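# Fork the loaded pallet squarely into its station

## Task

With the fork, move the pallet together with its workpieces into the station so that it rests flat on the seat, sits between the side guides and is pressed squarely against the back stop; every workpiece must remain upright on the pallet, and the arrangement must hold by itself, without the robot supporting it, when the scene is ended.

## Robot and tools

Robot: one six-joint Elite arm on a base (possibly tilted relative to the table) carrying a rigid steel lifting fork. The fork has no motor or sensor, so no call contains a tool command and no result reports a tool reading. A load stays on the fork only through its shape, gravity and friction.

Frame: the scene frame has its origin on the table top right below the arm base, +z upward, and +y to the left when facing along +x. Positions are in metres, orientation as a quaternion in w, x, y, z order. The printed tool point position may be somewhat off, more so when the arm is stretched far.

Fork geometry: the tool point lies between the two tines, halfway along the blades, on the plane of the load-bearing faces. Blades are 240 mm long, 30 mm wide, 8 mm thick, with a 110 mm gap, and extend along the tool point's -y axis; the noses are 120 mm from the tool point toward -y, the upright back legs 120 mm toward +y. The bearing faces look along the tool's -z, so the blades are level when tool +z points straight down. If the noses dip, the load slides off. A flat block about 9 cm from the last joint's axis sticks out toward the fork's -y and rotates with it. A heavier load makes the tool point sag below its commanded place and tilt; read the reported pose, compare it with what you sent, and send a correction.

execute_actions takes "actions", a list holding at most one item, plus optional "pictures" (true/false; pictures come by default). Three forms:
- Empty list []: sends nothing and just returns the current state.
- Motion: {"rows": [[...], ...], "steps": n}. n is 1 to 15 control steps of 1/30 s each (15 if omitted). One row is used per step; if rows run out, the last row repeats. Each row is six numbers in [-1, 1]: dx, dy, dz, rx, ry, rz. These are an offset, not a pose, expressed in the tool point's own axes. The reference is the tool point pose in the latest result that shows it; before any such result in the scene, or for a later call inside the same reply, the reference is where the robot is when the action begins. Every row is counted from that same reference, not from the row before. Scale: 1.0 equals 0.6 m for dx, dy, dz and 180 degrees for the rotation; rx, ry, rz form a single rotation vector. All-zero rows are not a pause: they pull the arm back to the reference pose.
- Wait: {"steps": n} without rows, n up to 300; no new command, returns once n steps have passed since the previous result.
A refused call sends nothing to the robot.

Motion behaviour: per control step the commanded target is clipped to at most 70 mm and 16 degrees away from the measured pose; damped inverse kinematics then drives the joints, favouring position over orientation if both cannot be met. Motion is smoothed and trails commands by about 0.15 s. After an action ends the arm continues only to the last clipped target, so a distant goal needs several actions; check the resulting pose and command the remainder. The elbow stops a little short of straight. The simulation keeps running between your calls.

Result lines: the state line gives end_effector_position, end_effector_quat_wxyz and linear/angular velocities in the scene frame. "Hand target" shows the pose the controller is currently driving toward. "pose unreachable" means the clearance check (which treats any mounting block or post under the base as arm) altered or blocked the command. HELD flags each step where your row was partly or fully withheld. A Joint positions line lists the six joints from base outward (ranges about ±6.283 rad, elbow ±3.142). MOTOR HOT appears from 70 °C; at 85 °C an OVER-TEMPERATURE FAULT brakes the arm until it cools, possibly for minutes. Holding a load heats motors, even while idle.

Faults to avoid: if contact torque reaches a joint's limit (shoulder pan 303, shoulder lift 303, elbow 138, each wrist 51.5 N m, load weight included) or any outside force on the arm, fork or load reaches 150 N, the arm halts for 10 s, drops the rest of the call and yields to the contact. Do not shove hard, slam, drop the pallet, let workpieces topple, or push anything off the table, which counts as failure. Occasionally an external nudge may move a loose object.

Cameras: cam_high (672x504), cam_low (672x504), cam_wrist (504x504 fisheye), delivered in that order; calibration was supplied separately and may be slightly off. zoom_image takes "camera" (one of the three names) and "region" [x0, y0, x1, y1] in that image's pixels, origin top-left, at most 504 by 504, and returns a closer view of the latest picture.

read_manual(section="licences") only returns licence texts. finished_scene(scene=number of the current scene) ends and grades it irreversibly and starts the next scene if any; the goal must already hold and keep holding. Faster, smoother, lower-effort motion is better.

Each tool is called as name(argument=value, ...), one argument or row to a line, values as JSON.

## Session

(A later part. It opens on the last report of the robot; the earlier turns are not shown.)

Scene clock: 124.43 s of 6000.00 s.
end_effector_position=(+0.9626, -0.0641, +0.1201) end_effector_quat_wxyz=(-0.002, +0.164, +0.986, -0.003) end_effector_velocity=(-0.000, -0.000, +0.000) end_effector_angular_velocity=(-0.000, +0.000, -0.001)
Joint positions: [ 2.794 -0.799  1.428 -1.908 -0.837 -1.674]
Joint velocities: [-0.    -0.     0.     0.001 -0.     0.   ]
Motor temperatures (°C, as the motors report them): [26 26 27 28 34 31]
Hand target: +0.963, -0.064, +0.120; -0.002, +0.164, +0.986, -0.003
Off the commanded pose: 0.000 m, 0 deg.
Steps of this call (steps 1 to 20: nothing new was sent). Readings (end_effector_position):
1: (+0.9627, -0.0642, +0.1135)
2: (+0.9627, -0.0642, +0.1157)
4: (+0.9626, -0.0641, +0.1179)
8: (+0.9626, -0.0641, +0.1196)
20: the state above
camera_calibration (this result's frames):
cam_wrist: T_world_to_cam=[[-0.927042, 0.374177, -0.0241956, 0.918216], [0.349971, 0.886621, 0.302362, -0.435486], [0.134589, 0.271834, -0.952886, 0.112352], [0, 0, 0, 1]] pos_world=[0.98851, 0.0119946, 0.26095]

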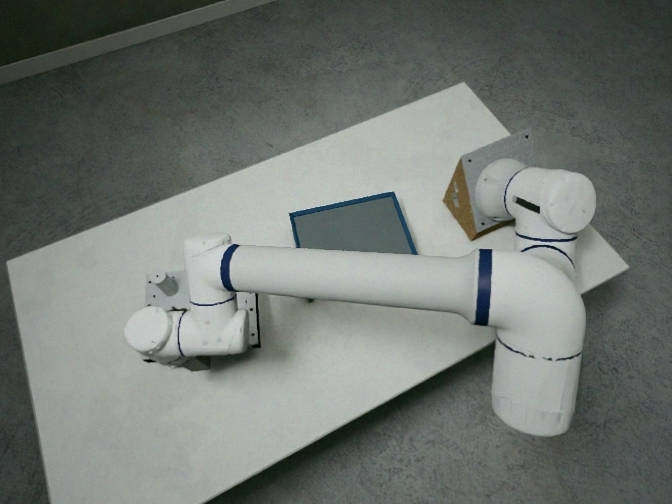

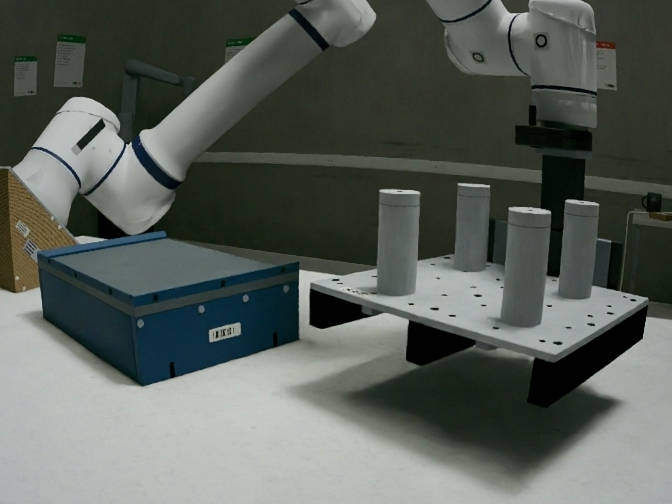

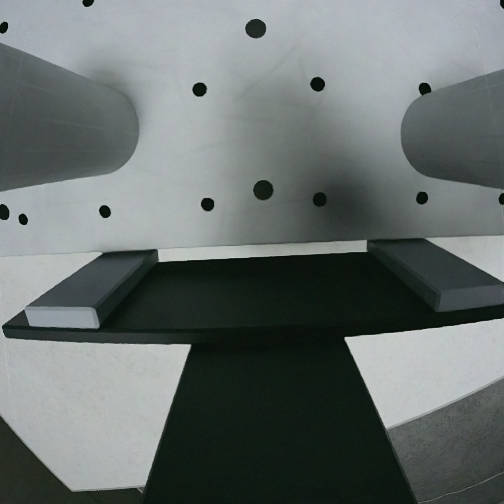

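execute_actions(
  actions=[
    {"rows":[[0,0,-0.004,0,0,0],[0,0,-0.01,0,0,0],[0,0,-0.018,0,0,0],[0,0,-0.027,0,0,0],[0,0,-0.036,0,0,0],[0,0,-0.046,0,0,0],[0,0,-0.056,0,0,0],[0,0,-0.066,0,0,0],[0,0,-0.076,0,0,0],[0,0,-0.085,0,0,0],[0.002,0,-0.093,0,0,0],[0.005,-0.001,-0.1,0,0,0],[0.009,-0.002,-0.105,0,0,0],[0.014,-0.004,-0.108,0,0,0],[0.02,-0.006,-0.11,0,0,0]]},
  ],
  pictures=false,
)

execute_actions(
  actions=[
    {"rows":[[0.02,-0.006,-0.02,0,0,0],[0.027,-0.008,-0.02,0,0,0],[0.035,-0.01,-0.02,0,0,0],[0.044,-0.013,-0.02,0,0,0],[0.054,-0.016,-0.02,0,0,0],[0.065,-0.019,-0.02,0,0,0],[0.076,-0.022,-0.02,0,0,0],[0.087,-0.025,-0.02,0,0,0],[0.098,-0.028,-0.02,0,0,0],[0.109,-0.031,-0.02,0,0,0],[0.12,-0.035,-0.02,0,0,0],[0.131,-0.038,-0.02,0,0,0],[0.142,-0.041,-0.02,0,0,0],[0.153,-0.044,-0.02,0,0,0],[0.164,-0.047,-0.02,0,0,0]]},
  ],
  pictures=false,
)

execute_actions(
  actions=[
    {"rows":[[0.056,-0.016,0,0,0,0],[0.067,-0.019,0,0,0,0],[0.078,-0.022,0,0,0,0],[0.089,-0.026,0,0,0,0],[0.1,-0.029,0,0,0,0],[0.111,-0.032,0,0,0,0],[0.122,-0.035,0,0,0,0],[0.133,-0.038,0,0,0,0],[0.144,-0.041,0,0,0,0],[0.155,-0.045,0,0,0,0],[0.166,-0.048,0,0,0,0],[0.177,-0.051,0,0,0,0],[0.188,-0.054,0,0,0,0],[0.199,-0.057,0,0,0,0],[0.21,-0.06,0,0,0,0]]},
  ],
  pictures=false,
)

execute_actions(
  actions=[
    {"rows":[[0.056,-0.016,0,0,0,0],[0.067,-0.019,0,0,0,0],[0.078,-0.022,0,0,0,0],[0.089,-0.026,0,0,0,0],[0.1,-0.029,0,0,0,0],[0.111,-0.032,0,0,0,0],[0.122,-0.035,0,0,0,0],[0.133,-0.038,0,0,0,0],[0.144,-0.041,0,0,0,0],[0.155,-0.045,0,0,0,0],[0.166,-0.048,0,0,0,0],[0.177,-0.051,0,0,0,0],[0.188,-0.054,0,0,0,0],[0.199,-0.057,0,0,0,0],[0.21,-0.06,0,0,0,0]]},
  ],
  pictures=false,
)

execute_actions(
  actions=[
    {"rows":[[0.056,-0.016,0,0,0,0],[0.067,-0.019,0,0,0,0],[0.078,-0.022,0,0,0,0],[0.089,-0.026,0,0,0,0],[0.1,-0.029,0,0,0,0],[0.111,-0.032,0,0,0,0],[0.122,-0.035,0,0,0,0],[0.133,-0.038,0,0,0,0],[0.144,-0.041,0,0,0,0],[0.155,-0.045,0,0,0,0],[0.166,-0.048,0,0,0,0],[0.177,-0.051,0,0,0,0],[0.188,-0.054,0,0,0,0],[0.199,-0.057,0,0,0,0],[0.21,-0.06,0,0,0,0]]},
  ],
  pictures=false,
)

execute_actions(
  actions=[
    {"rows":[[0.056,-0.016,0,0,0,-0.002],[0.067,-0.019,0,0,0,-0.005],[0.078,-0.022,0,0,0,-0.008],[0.088,-0.025,0,0,0,-0.011],[0.098,-0.028,0,0,0,-0.014],[0.107,-0.031,0,0,0,-0.017],[0.116,-0.033,0,0,0,-0.02],[0.124,-0.036,0,0,0,-0.023],[0.131,-0.038,0,0,0,-0.026],[0.137,-0.039,0,0,0,-0.029],[0.142,-0.041,0,0,0,-0.031],[0.146,-0.042,0,0,0,-0.033],[0.149,-0.043,0,0,0,-0.035],[0.151,-0.043,0,0,0,-0.036],[0.152,-0.044,0,0,0,-0.036]]},
  ],
  pictures=false,
)

execute_actions(
  actions=[
    {"steps":20},
  ],
)

Scene clock: 160.23 s of 6000.00 s.
end_effector_position=(+0.9589, -0.0633, +0.1772) end_effector_quat_wxyz=(-0.001, +0.164, +0.986, -0.003) end_effector_velocity=(-0.061, +0.004, +0.096) end_effector_angular_velocity=(+0.001, -0.001, +0.006)
Joint positions: [ 2.755 -0.837  1.404 -1.815 -0.849 -1.723]
Joint velocities: [-0.082 -0.136  0.091  0.113 -0.025 -0.11 ]
Motor temperatures (°C, as the motors report them): [26 26 27 28 34 31]
Hand target: +0.951, -0.063, +0.186; -0.002, +0.164, +0.986, -0.003
Off the commanded pose: 0.012 m, 0 deg.
Steps of this call (steps 1 to 90: nothing new was sent; then 32.30 s passed at rest; steps 91 to 105: all 15 steps of this action). Readings (end_effector_position):
91: (+0.9626, -0.0641, +0.1202)
92: (+0.9625, -0.0641, +0.1207)
94: (+0.9625, -0.0641, +0.1248)
98: (+0.9627, -0.0640, +0.1423)
105: the state above

Scene clock: 160.73 s of 6000.00 s.
end_effector_position=(+0.8793, -0.0596, +0.1887) end_effector_quat_wxyz=(-0.002, +0.164, +0.986, -0.003) end_effector_velocity=(-0.200, +0.010, +0.002) end_effector_angular_velocity=(+0.000, -0.002, -0.001)
Joint positions: [ 2.72  -0.952  1.586 -1.85  -0.861 -1.768]
Joint velocities: [-0.076 -0.272  0.455 -0.123 -0.025 -0.092]
Motor temperatures (°C, as the motors report them): [26 26 27 28 34 31]
Hand target: +0.857, -0.058, +0.189; -0.002, +0.164, +0.986, -0.003
Off the commanded pose: 0.023 m, 0 deg.
Steps of this call (steps 1 to 15: all 15 steps of this action). Readings (end_effector_position):
1: (+0.9565, -0.0632, +0.1801)
2: (+0.9532, -0.0632, +0.1825)
4: (+0.9459, -0.0628, +0.1860)
8: (+0.9251, -0.0619, +0.1881)
15: the state above

Scene clock: 161.23 s of 6000.00 s.
end_effector_position=(+0.7713, -0.0543, +0.1883) end_effector_quat_wxyz=(-0.003, +0.165, +0.986, -0.003) end_effector_velocity=(-0.202, +0.013, +0.001) end_effector_angular_velocity=(-0.000, -0.002, +0.001)
Joint positions: [ 2.675 -1.095  1.817 -1.901 -0.878 -1.823]
Joint velocities: [-0.094 -0.269  0.411 -0.071 -0.035 -0.113]
Motor temperatures (°C, as the motors report them): [26 26 27 28 34 31]
Hand target: +0.749, -0.053, +0.188; -0.003, +0.165, +0.986, -0.003
Off the commanded pose: 0.023 m, 0 deg.
Steps of this call (steps 1 to 15: all 15 steps of this action). Readings (end_effector_position):
1: (+0.8724, -0.0592, +0.1887)
2: (+0.8646, -0.0588, +0.1886)
4: (+0.8483, -0.0581, +0.1880)
8: (+0.8197, -0.0568, +0.1882)
15: the state above

Scene clock: 161.73 s of 6000.00 s.
end_effector_position=(+0.6635, -0.0489, +0.1879) end_effector_quat_wxyz=(-0.004, +0.165, +0.986, -0.003) end_effector_velocity=(-0.201, +0.011, +0.002) end_effector_angular_velocity=(-0.001, -0.003, -0.000)
Joint positions: [ 2.617 -1.237  2.025 -1.923 -0.901 -1.892]
Joint velocities: [-0.126 -0.276  0.373 -0.01  -0.052 -0.143]
Motor temperatures (°C, as the motors report them): [26 26 27 28 34 31]
Hand target: +0.642, -0.048, +0.188; -0.004, +0.165, +0.986, -0.003
Off the commanded pose: 0.023 m, 0 deg.
Steps of this call (steps 1 to 15: all 15 steps of this action). Readings (end_effector_position):
1: (+0.7644, -0.0539, +0.1883)
2: (+0.7566, -0.0535, +0.1882)
4: (+0.7403, -0.0528, +0.1875)
8: (+0.7118, -0.0514, +0.1877)
15: the state above

Scene clock: 162.23 s of 6000.00 s.
end_effector_position=(+0.5559, -0.0435, +0.1873) end_effector_quat_wxyz=(-0.004, +0.166, +0.986, -0.003) end_effector_velocity=(-0.202, +0.012, +0.001) end_effector_angular_velocity=(+0.000, -0.001, -0.001)
Joint positions: [ 2.54  -1.387  2.215 -1.91  -0.936 -1.978]
Joint velocities: [-0.169 -0.301  0.341  0.068 -0.079 -0.184]
Motor temperatures (°C, as the motors report them): [26 26 27 28 34 31]
Hand target: +0.534, -0.042, +0.187; -0.004, +0.166, +0.986, -0.003
Off the commanded pose: 0.023 m, 0 deg.
Steps of this call (steps 1 to 15: all 15 steps of this action). Readings (end_effector_position):
1: (+0.6566, -0.0485, +0.1879)
2: (+0.6488, -0.0482, +0.1878)
4: (+0.6327, -0.0474, +0.1870)
8: (+0.6042, -0.0461, +0.1871)
15: the state above

Scene clock: 162.73 s of 6000.00 s.
end_effector_position=(+0.4681, -0.0388, +0.1870) end_effector_quat_wxyz=(-0.004, +0.117, +0.993, -0.003) end_effector_velocity=(-0.070, +0.006, +0.007) end_effector_angular_velocity=(+0.008, -0.006, +0.164)
Joint positions: [ 2.443 -1.553  2.38  -1.85  -0.985 -2.178]
Joint velocities: [-0.116 -0.179  0.137  0.107 -0.051 -0.283]
Motor temperatures (°C, as the motors report them): [26 26 27 28 34 31]
Hand target: +0.461, -0.039, +0.187; -0.004, +0.110, +0.994, -0.003
Off the commanded pose: 0.007 m, 1 deg.
Steps of this call (steps 1 to 15: all 15 steps of this action). Readings (end_effector_position):
1: (+0.5490, -0.0431, +0.1873)
2: (+0.5413, -0.0428, +0.1871)
4: (+0.5252, -0.0419, +0.1860)
8: (+0.4987, -0.0406, +0.1860)
15: the state above

Scene clock: 163.40 s of 6000.00 s.
end_effector_position=(+0.4614, -0.0385, +0.1875) end_effector_quat_wxyz=(-0.004, +0.110, +0.994, -0.003) end_effector_velocity=(+0.000, +0.000, +0.000) end_effector_angular_velocity=(-0.000, -0.000, +0.000)
Joint positions: [ 2.432 -1.569  2.393 -1.84  -0.99  -2.204]
Joint velocities: [ 0. -0. -0. -0. -0.  0.]
Motor temperatures (°C, as the motors report them): [26 26 27 28 34 31]
Hand target: +0.461, -0.039, +0.187; -0.004, +0.110, +0.994, -0.003
Off the commanded pose: 0.001 m, 0 deg.
Steps of this call (steps 1 to 20: nothing new was sent). Readings (end_effector_position):
1: (+0.4660, -0.0387, +0.1872)
2: (+0.4645, -0.0386, +0.1873)
4: (+0.4629, -0.0386, +0.1875)
8: (+0.4617, -0.0385, +0.1875)
20: the state above
camera_calibration (this result's frames):
cam_wrist: T_world_to_cam=[[-0.962331, 0.271202, -0.0191905, 0.456991], [0.252926, 0.918903, 0.302729, -0.257211], [0.0997349, 0.286472, -0.952883, 0.253713], [0, 0, 0, 1]] pos_world=[0.479529, 0.0397338, 0.328394]

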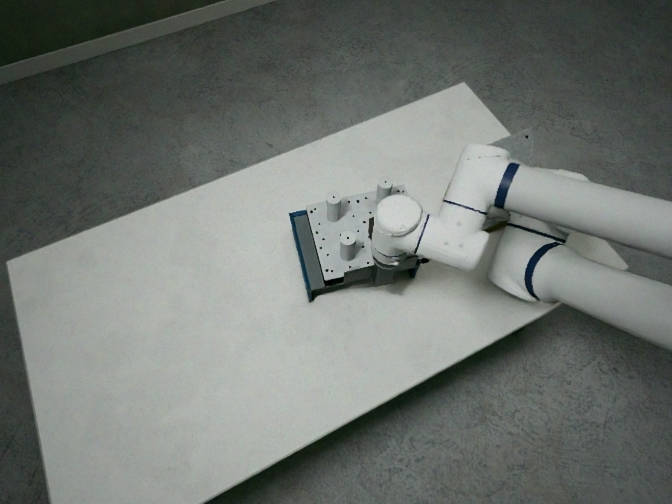

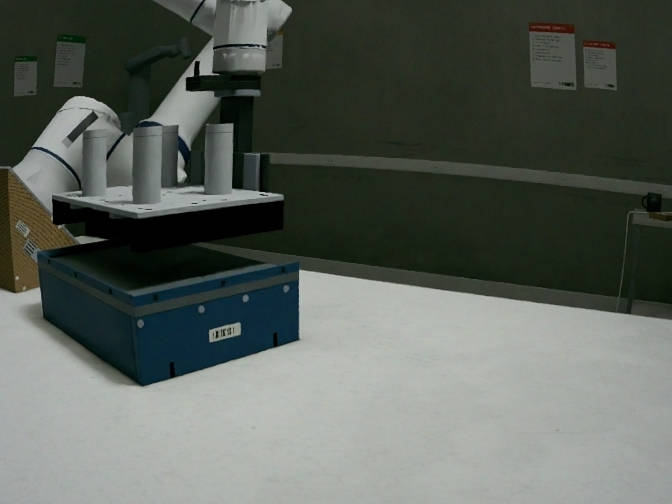

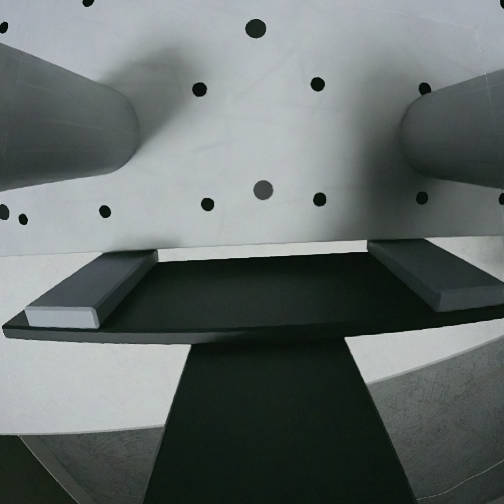

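execute_actions(
  actions=[
    {"rows":[[-0.004,0.002,0.004,0,0,0],[-0.008,0.004,0.008,0,0,0],[-0.012,0.006,0.012,0,-0.001,0],[-0.016,0.008,0.016,0,-0.001,0],[-0.02,0.01,0.02,0,-0.0015,0],[-0.024,0.012,0.024,0,-0.002,0],[-0.028,0.014,0.028,0,-0.0025,0],[-0.03,0.016,0.032,0,-0.0025,0],[-0.03,0.018,0.036,0,-0.0025,0],[-0.03,0.02,0.04,0,-0.0025,0]]},
  ],
  pictures=false,
)

execute_actions(
  actions=[
    {"steps":12},
  ],
)

zoom_image(
  camera="cam_high",
  region=[275, 170, 445, 315],
)

zoom_image(
  camera="cam_low",
  region=[20, 170, 320, 340],
)

Scene clock: 174.77 s of 6000.00 s.
end_effector_position=(+0.4808, -0.0313, +0.1646) end_effector_quat_wxyz=(-0.000, +0.110, +0.994, -0.003) end_effector_velocity=(+0.010, +0.004, -0.011) end_effector_angular_velocity=(-0.008, -0.007, +0.002)
Joint positions: [ 2.488 -1.53   2.391 -1.917 -0.958 -2.142]
Joint velocities: [ 0.03   0.018  0.001 -0.05   0.014  0.037]
Motor temperatures (°C, as the motors report them): [26 26 27 28 34 31]
Hand target: +0.481, -0.031, +0.163; -0.000, +0.110, +0.994, -0.003
Off the commanded pose: 0.002 m, 0 deg.
Steps of this call (steps 1 to 90: nothing new was sent; then 7.87 s passed at rest; steps 91 to 105: all 15 steps of this action). Readings (end_effector_position):
91: (+0.4614, -0.0385, +0.1875)
92: (+0.4618, -0.0384, +0.1869)
94: (+0.4649, -0.0375, +0.1839)
98: (+0.4737, -0.0352, +0.1757)
105: the state above

Scene clock: 175.17 s of 6000.00 s.
end_effector_position=(+0.4813, -0.0309, +0.1633) end_effector_quat_wxyz=(-0.000, +0.110, +0.994, -0.003) end_effector_velocity=(+0.001, -0.001, +0.001) end_effector_angular_velocity=(-0.001, -0.002, -0.000)
Joint positions: [ 2.49  -1.528  2.391 -1.921 -0.956 -2.139]
Joint velocities: [-0.001  0.    -0.    -0.001  0.     0.   ]
Motor temperatures (°C, as the motors report them): [26 26 27 28 34 31]
Hand target: +0.481, -0.031, +0.163; -0.000, +0.110, +0.994, -0.003
Off the commanded pose: 0.000 m, 0 deg.
Steps of this call (steps 1 to 12: nothing new was sent). Readings (end_effector_position):
1: (+0.4810, -0.0312, +0.1643)
2: (+0.4811, -0.0311, +0.1639)
4: (+0.4812, -0.0310, +0.1636)
8: (+0.4813, -0.0310, +0.1634)
12: the state above
camera_calibration (this result's frames):
cam_wrist: T_world_to_cam=[[-0.962153, 0.271172, -0.0269648, 0.474849], [0.250649, 0.919459, 0.302936, -0.260827], [0.106941, 0.284712, -0.952629, 0.222977], [0, 0, 0, 1]] pos_world=[0.498408, 0.0475696, 0.304232]

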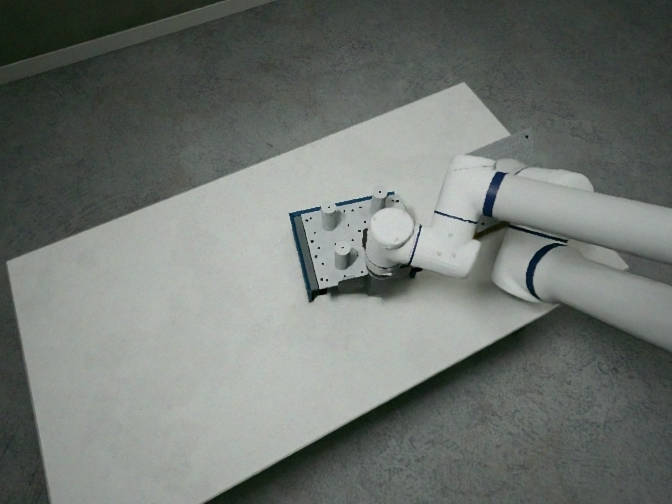

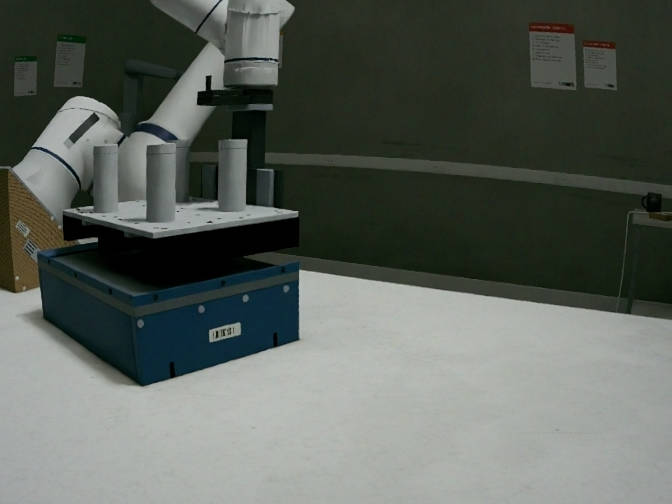

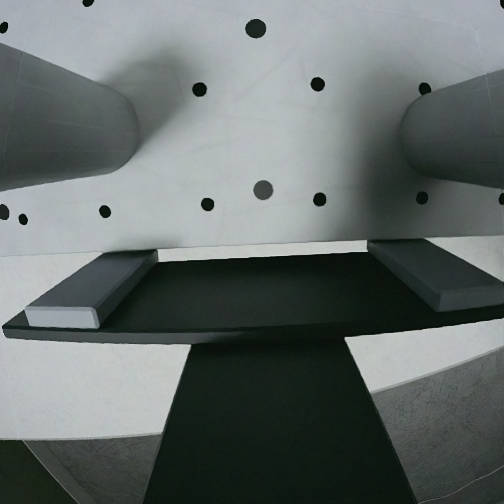

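Region (275, 170, 445, 315) of cam_high's 672x504 image, scaled by 2.965, with more detail than that image has; it fills the top 430 rows of this view, and the rest is white.

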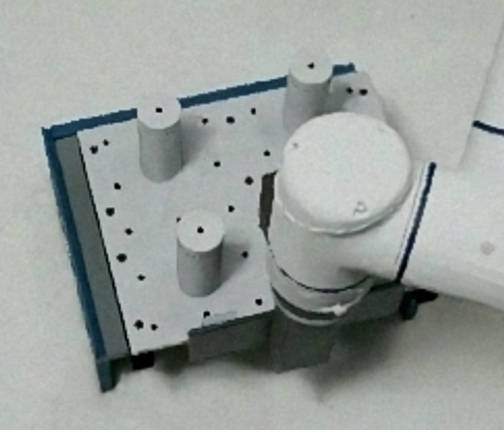

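Region (20, 170, 320, 340) of cam_low's 672x504 image, scaled by 1.680, with more detail than that image has; it fills the top 286 rows of this view, and the rest is white.

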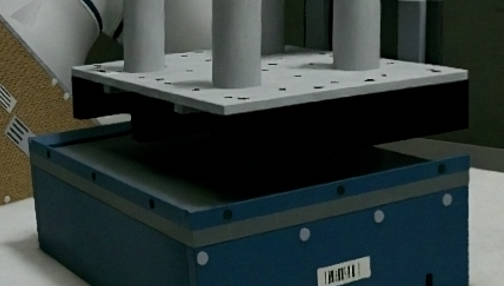

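execute_actions(
  actions=[
    {"rows":[[-0.002,-0.004,0,0,0,0],[-0.004,-0.008,0,0,0,0],[-0.006,-0.012,0.002,0,0,0],[-0.008,-0.016,0.004,0,0,0],[-0.01,-0.02,0.007,0,0,0],[-0.01,-0.024,0.01,0,0,0],[-0.01,-0.028,0.013,0,0,0],[-0.01,-0.032,0.016,0,0,0],[-0.01,-0.036,0.019,0,0,0],[-0.01,-0.04,0.022,0,0,0],[-0.01,-0.04,0.025,0,0,0],[-0.01,-0.04,0.028,0,0,0]]},
  ],
  pictures=false,
)

execute_actions(
  actions=[
    {"steps":12},
  ],
)

zoom_image(
  camera="cam_high",
  region=[275, 170, 445, 315],
)

zoom_image(
  camera="cam_low",
  region=[20, 170, 320, 340],
)

Scene clock: 186.30 s of 6000.00 s.
end_effector_position=(+0.4818, -0.0546, +0.1487) end_effector_quat_wxyz=(-0.000, +0.110, +0.994, -0.003) end_effector_velocity=(+0.001, -0.013, -0.022) end_effector_angular_velocity=(+0.000, -0.003, +0.000)
Joint positions: [ 2.481 -1.474  2.404 -1.983 -0.961 -2.149]
Joint velocities: [ 0.009  0.046  0.02  -0.074  0.007  0.011]
Motor temperatures (°C, as the motors report them): [26 26 27 28 34 31]
Hand target: +0.482, -0.056, +0.147; -0.000, +0.110, +0.994, -0.003
Off the commanded pose: 0.002 m, 0 deg.
Steps of this call (steps 1 to 90: nothing new was sent; then 7.63 s passed at rest; steps 91 to 105: all 15 steps of this action). Readings (end_effector_position):
91: (+0.4814, -0.0310, +0.1633)
92: (+0.4814, -0.0315, +0.1631)
94: (+0.4821, -0.0346, +0.1627)
98: (+0.4837, -0.0434, +0.1592)
105: the state above

Scene clock: 186.70 s of 6000.00 s.
end_effector_position=(+0.4819, -0.0557, +0.1468) end_effector_quat_wxyz=(-0.000, +0.110, +0.994, -0.003) end_effector_velocity=(+0.000, -0.000, +0.000) end_effector_angular_velocity=(+0.000, +0.000, -0.000)
Joint positions: [ 2.482 -1.47   2.406 -1.989 -0.96  -2.148]
Joint velocities: [-0.     0.001 -0.     0.    -0.     0.   ]
Motor temperatures (°C, as the motors report them): [26 26 27 28 34 31]
Hand target: +0.482, -0.056, +0.147; -0.000, +0.110, +0.994, -0.003
Off the commanded pose: 0.000 m, 0 deg.
Steps of this call (steps 1 to 12: nothing new was sent). Readings (end_effector_position):
1: (+0.4819, -0.0549, +0.1481)
2: (+0.4820, -0.0552, +0.1478)
4: (+0.4819, -0.0555, +0.1472)
8: (+0.4819, -0.0557, +0.1469)
12: the state above
camera_calibration (this result's frames):
cam_wrist: T_world_to_cam=[[-0.962162, 0.271143, -0.0269402, 0.481671], [0.250621, 0.919444, 0.303005, -0.23317], [0.106927, 0.284788, -0.952608, 0.214197], [0, 0, 0, 1]] pos_world=[0.498979, 0.0227843, 0.287674]

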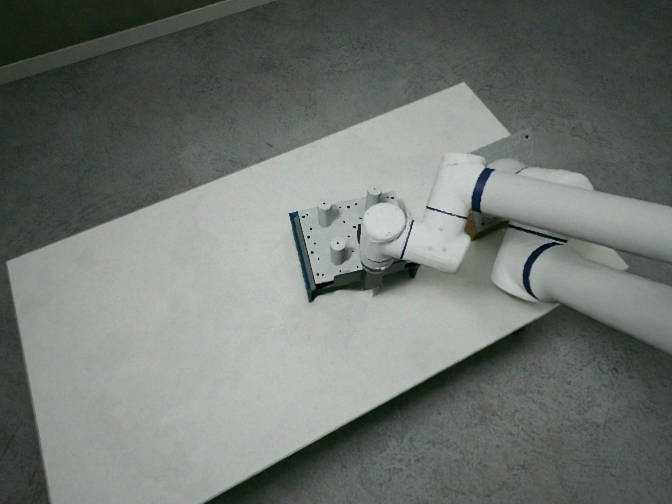

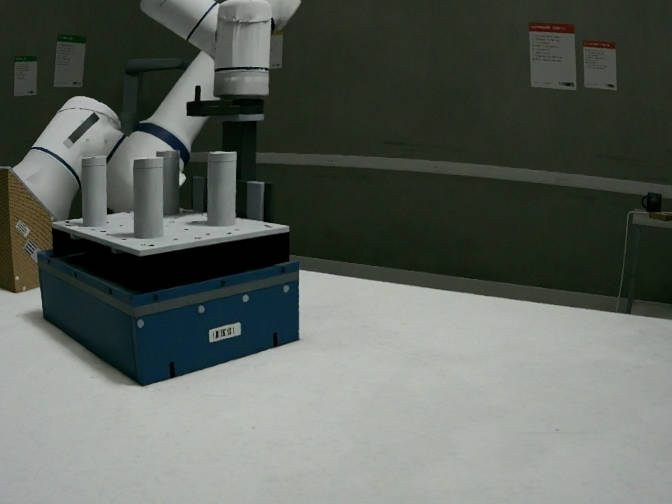

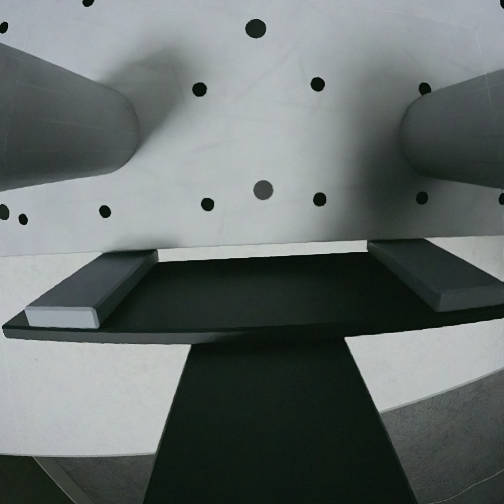

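Region (275, 170, 445, 315) of cam_high's 672x504 image, scaled by 2.965, with more detail than that image has; it fills the top 430 rows of this view, and the rest is white.

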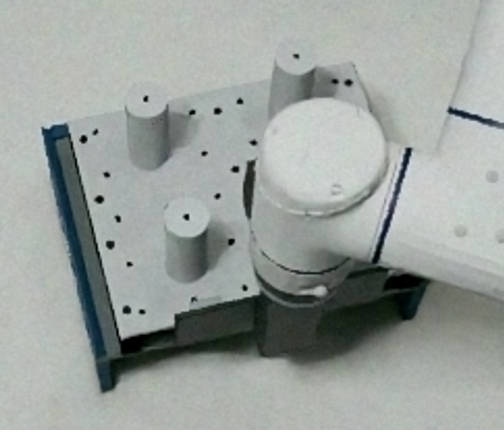

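Region (20, 170, 320, 340) of cam_low's 672x504 image, scaled by 1.680, with more detail than that image has; it fills the top 286 rows of this view, and the rest is white.

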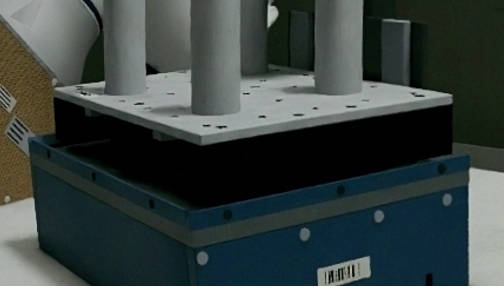

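execute_actions(
  actions=[
    {"rows":[[-0.001,0,0.002,0,0,0],[-0.002,0,0.004,0,0,0],[-0.003,0,0.006,-0.001,0,0],[-0.004,0,0.008,-0.001,0,0],[-0.004,0,0.01,-0.002,0,0],[-0.004,0,0.012,-0.002,0,0],[-0.004,0,0.014,-0.002,0,0],[-0.004,0,0.016,-0.002,0,0],[-0.004,0,0.018,-0.002,0,0],[-0.004,0,0.02,-0.002,0,0],[-0.004,0,0.022,-0.002,0,0],[-0.004,0,0.024,-0.002,0,0],[-0.004,0,0.026,-0.002,0,0],[-0.004,0,0.028,-0.002,0,0],[-0.004,0,0.03,-0.002,0,0]]},
  ],
  pictures=false,
)

execute_actions(
  actions=[
    {"steps":15},
  ],
)

zoom_image(
  camera="cam_high",
  region=[275, 170, 445, 315],
)

zoom_image(
  camera="cam_low",
  region=[20, 170, 320, 340],
)

Scene clock: 198.93 s of 6000.00 s.
end_effector_position=(+0.4843, -0.0564, +0.1329) end_effector_quat_wxyz=(+0.000, +0.110, +0.994, -0.000) end_effector_velocity=(+0.000, +0.001, -0.037) end_effector_angular_velocity=(+0.003, +0.001, +0.001)
Joint positions: [ 2.496 -1.448  2.414 -2.024 -0.948 -2.135]
Joint velocities: [ 0.042  0.045  0.031 -0.099  0.022  0.042]
Motor temperatures (°C, as the motors report them): [26 26 27 28 34 31]
Hand target: +0.484, -0.056, +0.129; +0.000, +0.110, +0.994, +0.000
Off the commanded pose: 0.004 m, 0 deg.
Steps of this call (steps 1 to 90: nothing new was sent; then 8.73 s passed at rest; steps 91 to 105: all 15 steps of this action). Readings (end_effector_position):
91: (+0.4819, -0.0557, +0.1467)
92: (+0.4821, -0.0558, +0.1464)
94: (+0.4828, -0.0559, +0.1450)
98: (+0.4839, -0.0562, +0.1409)
105: the state above

Scene clock: 199.43 s of 6000.00 s.
end_effector_position=(+0.4842, -0.0563, +0.1289) end_effector_quat_wxyz=(+0.000, +0.110, +0.994, +0.000) end_effector_velocity=(+0.001, -0.000, +0.000) end_effector_angular_velocity=(-0.001, -0.001, +0.000)
Joint positions: [ 2.501 -1.443  2.417 -2.035 -0.946 -2.13 ]
Joint velocities: [ 0.     0.    -0.001 -0.001  0.     0.001]
Motor temperatures (°C, as the motors report them): [26 26 27 28 34 31]
Hand target: +0.484, -0.056, +0.129; +0.000, +0.110, +0.994, +0.000
Off the commanded pose: 0.000 m, 0 deg.
Steps of this call (steps 1 to 15: nothing new was sent). Readings (end_effector_position):
1: (+0.4843, -0.0564, +0.1317)
2: (+0.4842, -0.0563, +0.1307)
4: (+0.4842, -0.0563, +0.1297)
8: (+0.4842, -0.0563, +0.1291)
15: the state above
camera_calibration (this result's frames):
cam_wrist: T_world_to_cam=[[-0.962135, 0.271281, -0.026493, 0.483461], [0.2502, 0.917549, 0.309036, -0.228428], [0.108144, 0.290706, -0.950681, 0.196579], [0, 0, 0, 1]] pos_world=[0.501049, 0.0212939, 0.270285]

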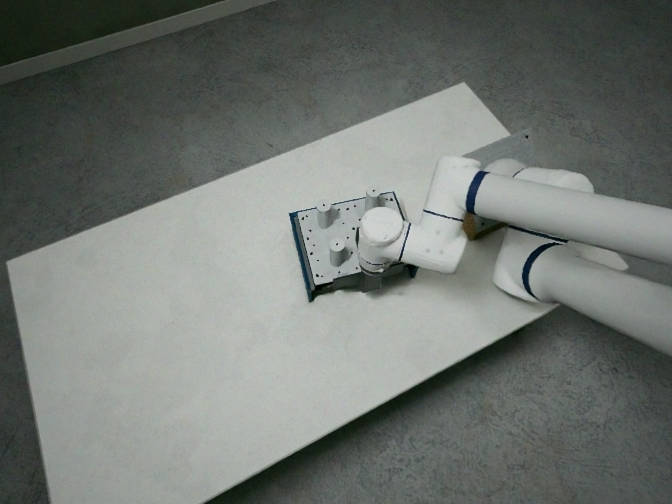

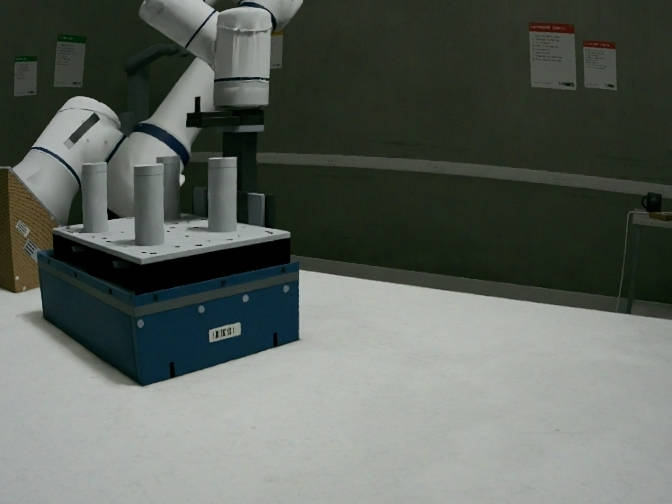

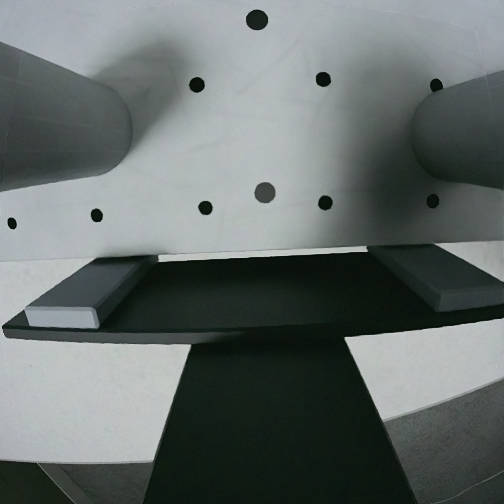

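Region (275, 170, 445, 315) of cam_high's 672x504 image, scaled by 2.965, with more detail than that image has; it fills the top 430 rows of this view, and the rest is white.

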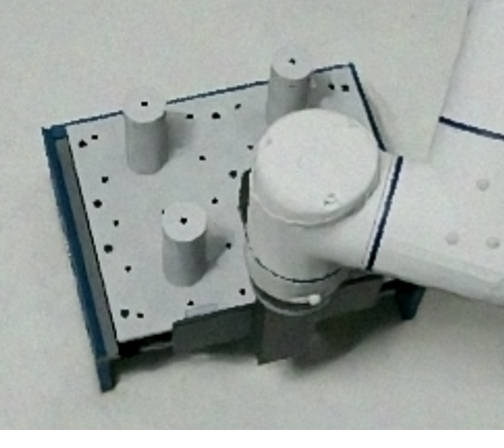

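Region (20, 170, 320, 340) of cam_low's 672x504 image, scaled by 1.680, with more detail than that image has; it fills the top 286 rows of this view, and the rest is white.

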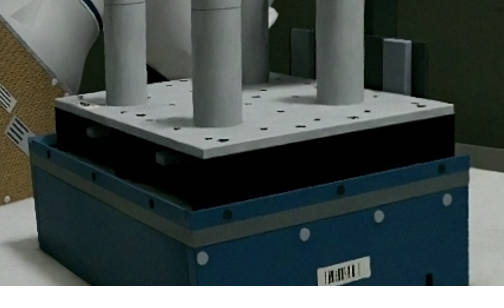

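execute_actions(
  actions=[
    {"rows":[[0,-0.002,0,0,0,0],[0,-0.004,0,0,0,0],[0,-0.006,0,0,0,0],[0,-0.008,0,0,0,0],[0,-0.01,0,0,0,0],[0,-0.012,0,0,0,0],[0,-0.014,0,0,0,0],[0,-0.016,0,0,0,0],[0,-0.018,0,0,0,0],[0,-0.02,0,0,0,0],[0,-0.022,0,0,0,0],[0,-0.024,0,0,0,0],[0,-0.026,0,0,0,0],[0,-0.028,0,0,0,0],[0,-0.03,0,0,0,0]]},
  ],
  pictures=false,
)

execute_actions(
  actions=[
    {"steps":15},
  ],
)

zoom_image(
  camera="cam_low",
  region=[20, 170, 320, 340],
)

Scene clock: 208.27 s of 6000.00 s.
end_effector_position=(+0.4811, -0.0700, +0.1289) end_effector_quat_wxyz=(+0.000, +0.110, +0.994, +0.000) end_effector_velocity=(-0.007, -0.034, +0.000) end_effector_angular_velocity=(-0.000, -0.000, +0.000)
Joint positions: [ 2.482 -1.425  2.421 -2.045 -0.955 -2.151]
Joint velocities: [-0.048  0.046  0.009 -0.027 -0.024 -0.05 ]
Motor temperatures (°C, as the motors report them): [26 26 27 28 34 31]
Hand target: +0.480, -0.074, +0.129; +0.000, +0.110, +0.994, +0.000
Off the commanded pose: 0.004 m, 0 deg.
Steps of this call (steps 1 to 90: nothing new was sent; then 5.33 s passed at rest; steps 91 to 105: all 15 steps of this action). Readings (end_effector_position):
91: (+0.4842, -0.0563, +0.1289)
92: (+0.4841, -0.0565, +0.1288)
94: (+0.4838, -0.0579, +0.1287)
98: (+0.4829, -0.0620, +0.1288)
105: the state above

Scene clock: 208.77 s of 6000.00 s.
end_effector_position=(+0.4802, -0.0737, +0.1289) end_effector_quat_wxyz=(+0.000, +0.110, +0.994, +0.000) end_effector_velocity=(+0.000, -0.000, +0.000) end_effector_angular_velocity=(-0.001, +0.000, +0.001)
Joint positions: [ 2.476 -1.42   2.422 -2.048 -0.958 -2.156]
Joint velocities: [ 0.     0.    -0.    -0.    -0.001 -0.   ]
Motor temperatures (°C, as the motors report them): [26 26 27 28 34 31]
Hand target: +0.480, -0.074, +0.129; +0.000, +0.110, +0.994, +0.000
Off the commanded pose: 0.000 m, 0 deg.
Steps of this call (steps 1 to 15: nothing new was sent). Readings (end_effector_position):
1: (+0.4808, -0.0712, +0.1289)
2: (+0.4806, -0.0720, +0.1289)
4: (+0.4804, -0.0730, +0.1289)
8: (+0.4803, -0.0735, +0.1289)
15: the state above
camera_calibration (this result's frames):
cam_wrist: T_world_to_cam=[[-0.962126, 0.271312, -0.0265385, 0.484401], [0.250197, 0.917493, 0.309205, -0.211527], [0.10824, 0.290854, -0.950625, 0.20202], [0, 0, 0, 1]] pos_world=[0.497112, 0.00389302, 0.270306]

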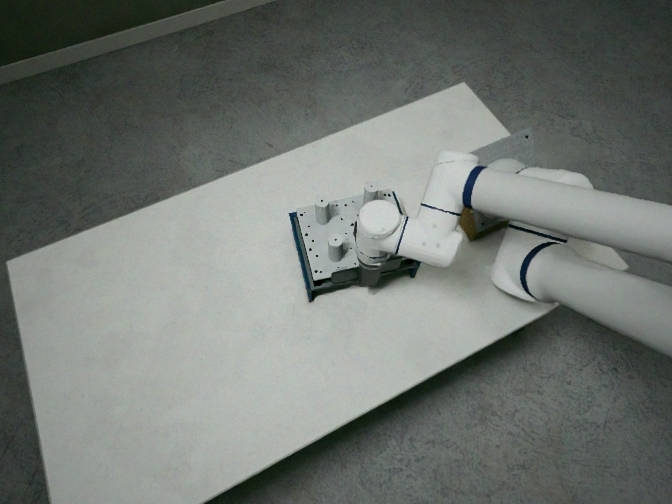

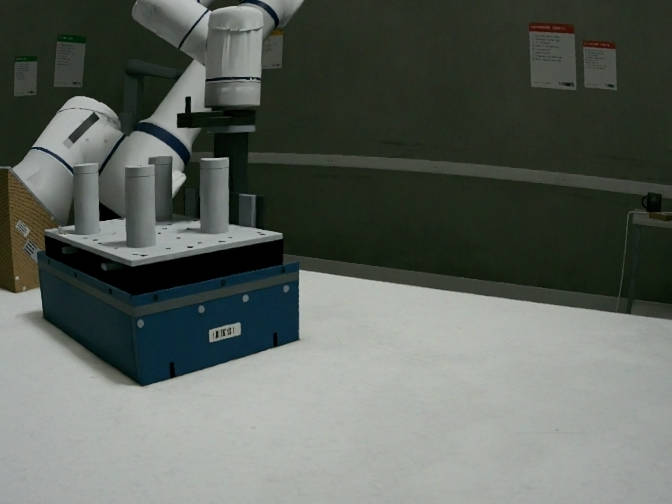

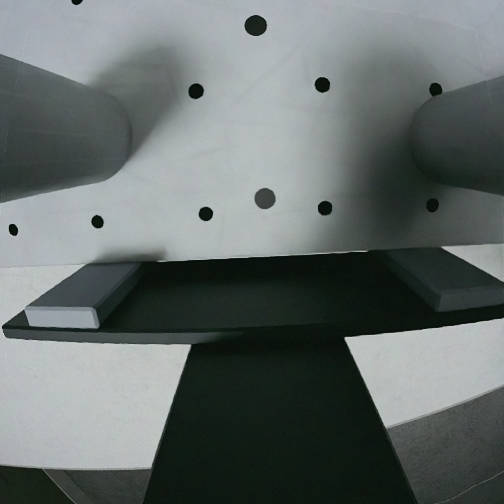

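Region (20, 170, 320, 340) of cam_low's 672x504 image, scaled by 1.680, with more detail than that image has; it fills the top 286 rows of this view, and the rest is white.

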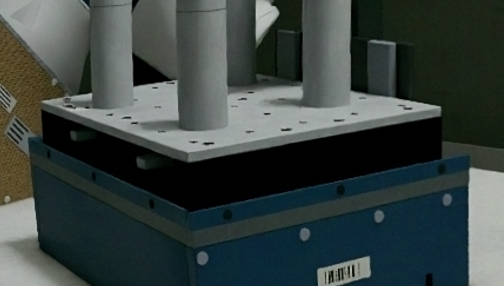

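execute_actions(
  actions=[
    {"rows":[[0,-0.001,0,0,0,0],[0,-0.002,0,0,0,0],[0,-0.003,0,0,0,0],[0,-0.004,0,0,0,0],[0,-0.005,0,0,0,0],[0,-0.006,0,0,0,0],[0,-0.007,0,0,0,0],[0,-0.008,0,0,0,0]]},
  ],
  pictures=false,
)

Scene clock: 223.63 s of 6000.00 s.
end_effector_position=(+0.4810, -0.0740, +0.1284) end_effector_quat_wxyz=(+0.002, +0.111, +0.994, +0.002) end_effector_velocity=(-0.002, +0.000, -0.001) end_effector_angular_velocity=(+0.001, +0.001, -0.002)
Joint positions: [ 2.474 -1.418  2.422 -2.048 -0.954 -2.157]
Joint velocities: [-0.001  0.     0.002  0.    -0.     0.   ]
Motor temperatures (°C, as the motors report them): [26 26 27 28 34 31]
Hand target: +0.481, -0.074, +0.128; +0.002, +0.111, +0.994, +0.002
Off the commanded pose: 0.005 m, 0 deg.
FORCE FAULT: contact force on the arm reached its limit, and the arm stopped for 10 seconds. The contact can be on any part of the arm, not only on its tool. The arm's remaining commands of this call were not run. The arm holds still and accepts commands again. Move the arm away from the contact; if what it grips holds it there, let go first. Pushing or pulling that hard again can fault the arm again.
The stop began at step 97 of this call (marked STOPPED below). From that step on the arm followed nothing that you had sent. 9 steps, steps kept back included, did not run and will not run. Nothing is kept back now.
Steps of this call (steps 1 to 90: nothing new was sent; then 1.63 s passed at rest; steps 91 to 96: the first 6 steps of this action; steps 97 to 397: the stop). Readings (end_effector_position):
91: (+0.4802, -0.0738, +0.1289)
92: (+0.4802, -0.0739, +0.1289)
94: (+0.4802, -0.0744, +0.1289)
97: (+0.4809, -0.0741, +0.1285) STOPPED
98: (+0.4810, -0.0740, +0.1284)
397: the state above

execute_actions(
  actions=[
    {"rows":[[0,0.01,0,0,0,0],[0,0.03,0,0,0,0],[0,0.06,0,0,0,0],[0,0.1,0,0,0,0],[0,0.45,0,0.001,0.001,0]]},
  ],
  pictures=false,
)

execute_actions(
  actions=[
    {"rows":[[0,0.17,0,0,0,0]]},
  ],
)

zoom_image(
  camera="cam_high",
  region=[275, 170, 445, 315],
)

Scene clock: 232.07 s of 6000.00 s.
end_effector_position=(+0.5208, +0.1000, +0.1249) end_effector_quat_wxyz=(-0.000, +0.109, +0.994, +0.004) end_effector_velocity=(+0.097, +0.445, +0.007) end_effector_angular_velocity=(+0.004, +0.005, +0.006)
Joint positions: [ 2.725 -1.588  2.333 -1.964 -0.846 -1.875]
Joint velocities: [ 0.618 -0.301 -0.335  0.132  0.214  0.763]
Motor temperatures (°C, as the motors report them): [26 26 27 28 34 31]
Hand target: +0.530, +0.150, +0.126; -0.001, +0.108, +0.994, +0.005
Off the commanded pose: 0.092 m, 0 deg; position clipped at the last step of the last action.
Steps of this call (steps 1 to 90: nothing new was sent; then 4.93 s passed at rest; steps 91 to 105: all 15 steps of this action). Readings (end_effector_position):
91: (+0.4810, -0.0739, +0.1284)
92: (+0.4811, -0.0725, +0.1284)
94: (+0.4841, -0.0597, +0.1280)
98: (+0.4973, -0.0037, +0.1257)
105: the state above

Scene clock: 232.57 s of 6000.00 s.
end_effector_position=(+0.5426, +0.1987, +0.1256) end_effector_quat_wxyz=(-0.000, +0.109, +0.994, +0.004) end_effector_velocity=(+0.003, +0.008, +0.001) end_effector_angular_velocity=(-0.003, -0.001, -0.000)
Joint positions: [ 2.862 -1.634  2.248 -1.954 -0.806 -1.697]
Joint velocities: [ 0.012 -0.001 -0.009 -0.004  0.     0.018]
Motor temperatures (°C, as the motors report them): [26 26 27 28 34 31]
Hand target: +0.543, +0.199, +0.126; -0.000, +0.109, +0.994, +0.003
Off the commanded pose: 0.001 m, 0 deg.
Steps of this call (steps 1 to 15: all 15 steps of this action). Readings (end_effector_position):
1: (+0.5241, +0.1151, +0.1252)
2: (+0.5275, +0.1303, +0.1251)
4: (+0.5337, +0.1605, +0.1247)
8: (+0.5403, +0.1904, +0.1252)
15: the state above
camera_calibration (this result's frames):
cam_wrist: T_world_to_cam=[[-0.962975, 0.268476, -0.0244804, 0.47117], [0.247395, 0.916124, 0.315457, -0.475063], [0.10712, 0.297721, -0.948624, 0.111921], [0, 0, 0, 1]] pos_world=[0.559265, 0.275398, 0.267567]

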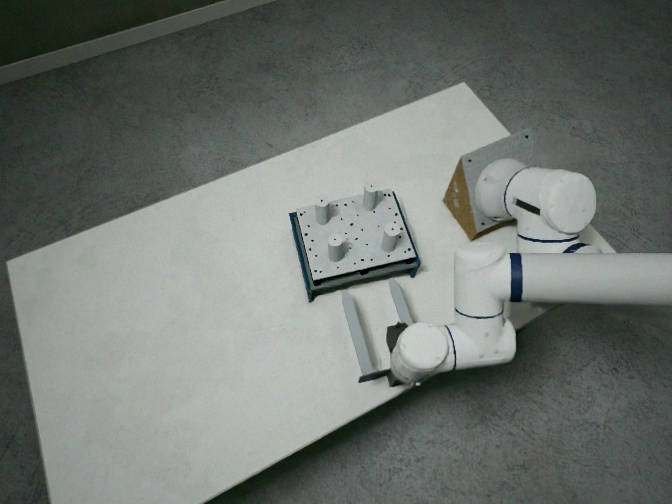

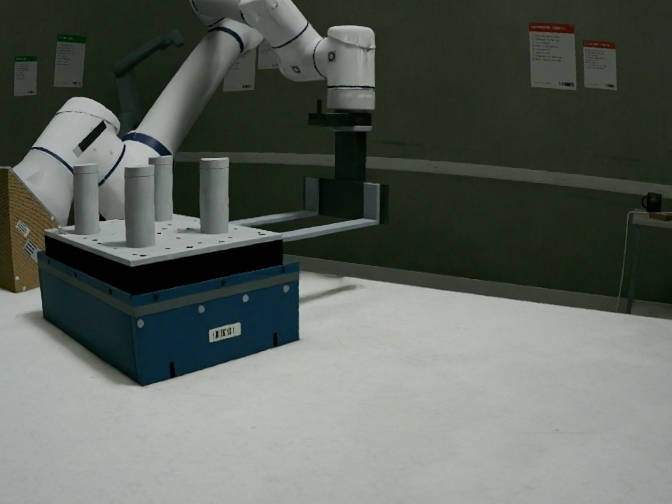

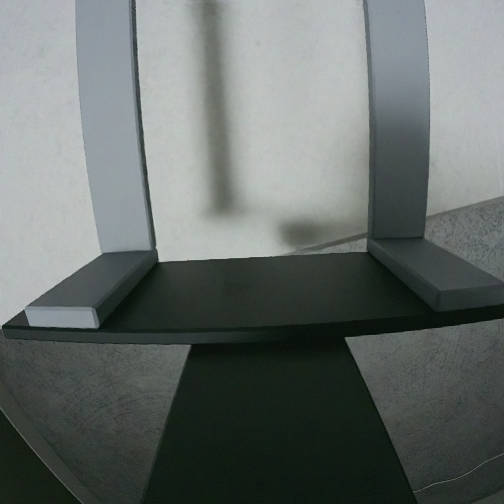

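Region (275, 170, 445, 315) of cam_high's 672x504 image, scaled by 2.965, with more detail than that image has; it fills the top 430 rows of this view, and the rest is white.

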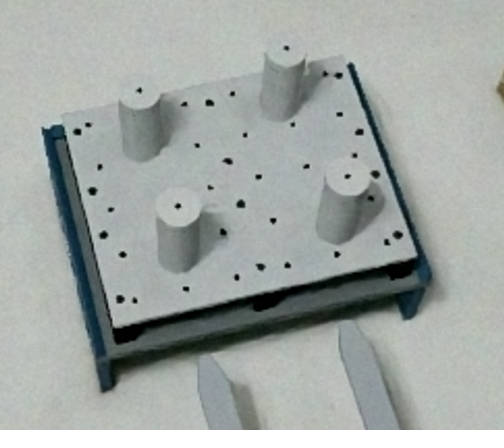

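finished_scene(
  scene=1,
)

The scene is finished: the task was done.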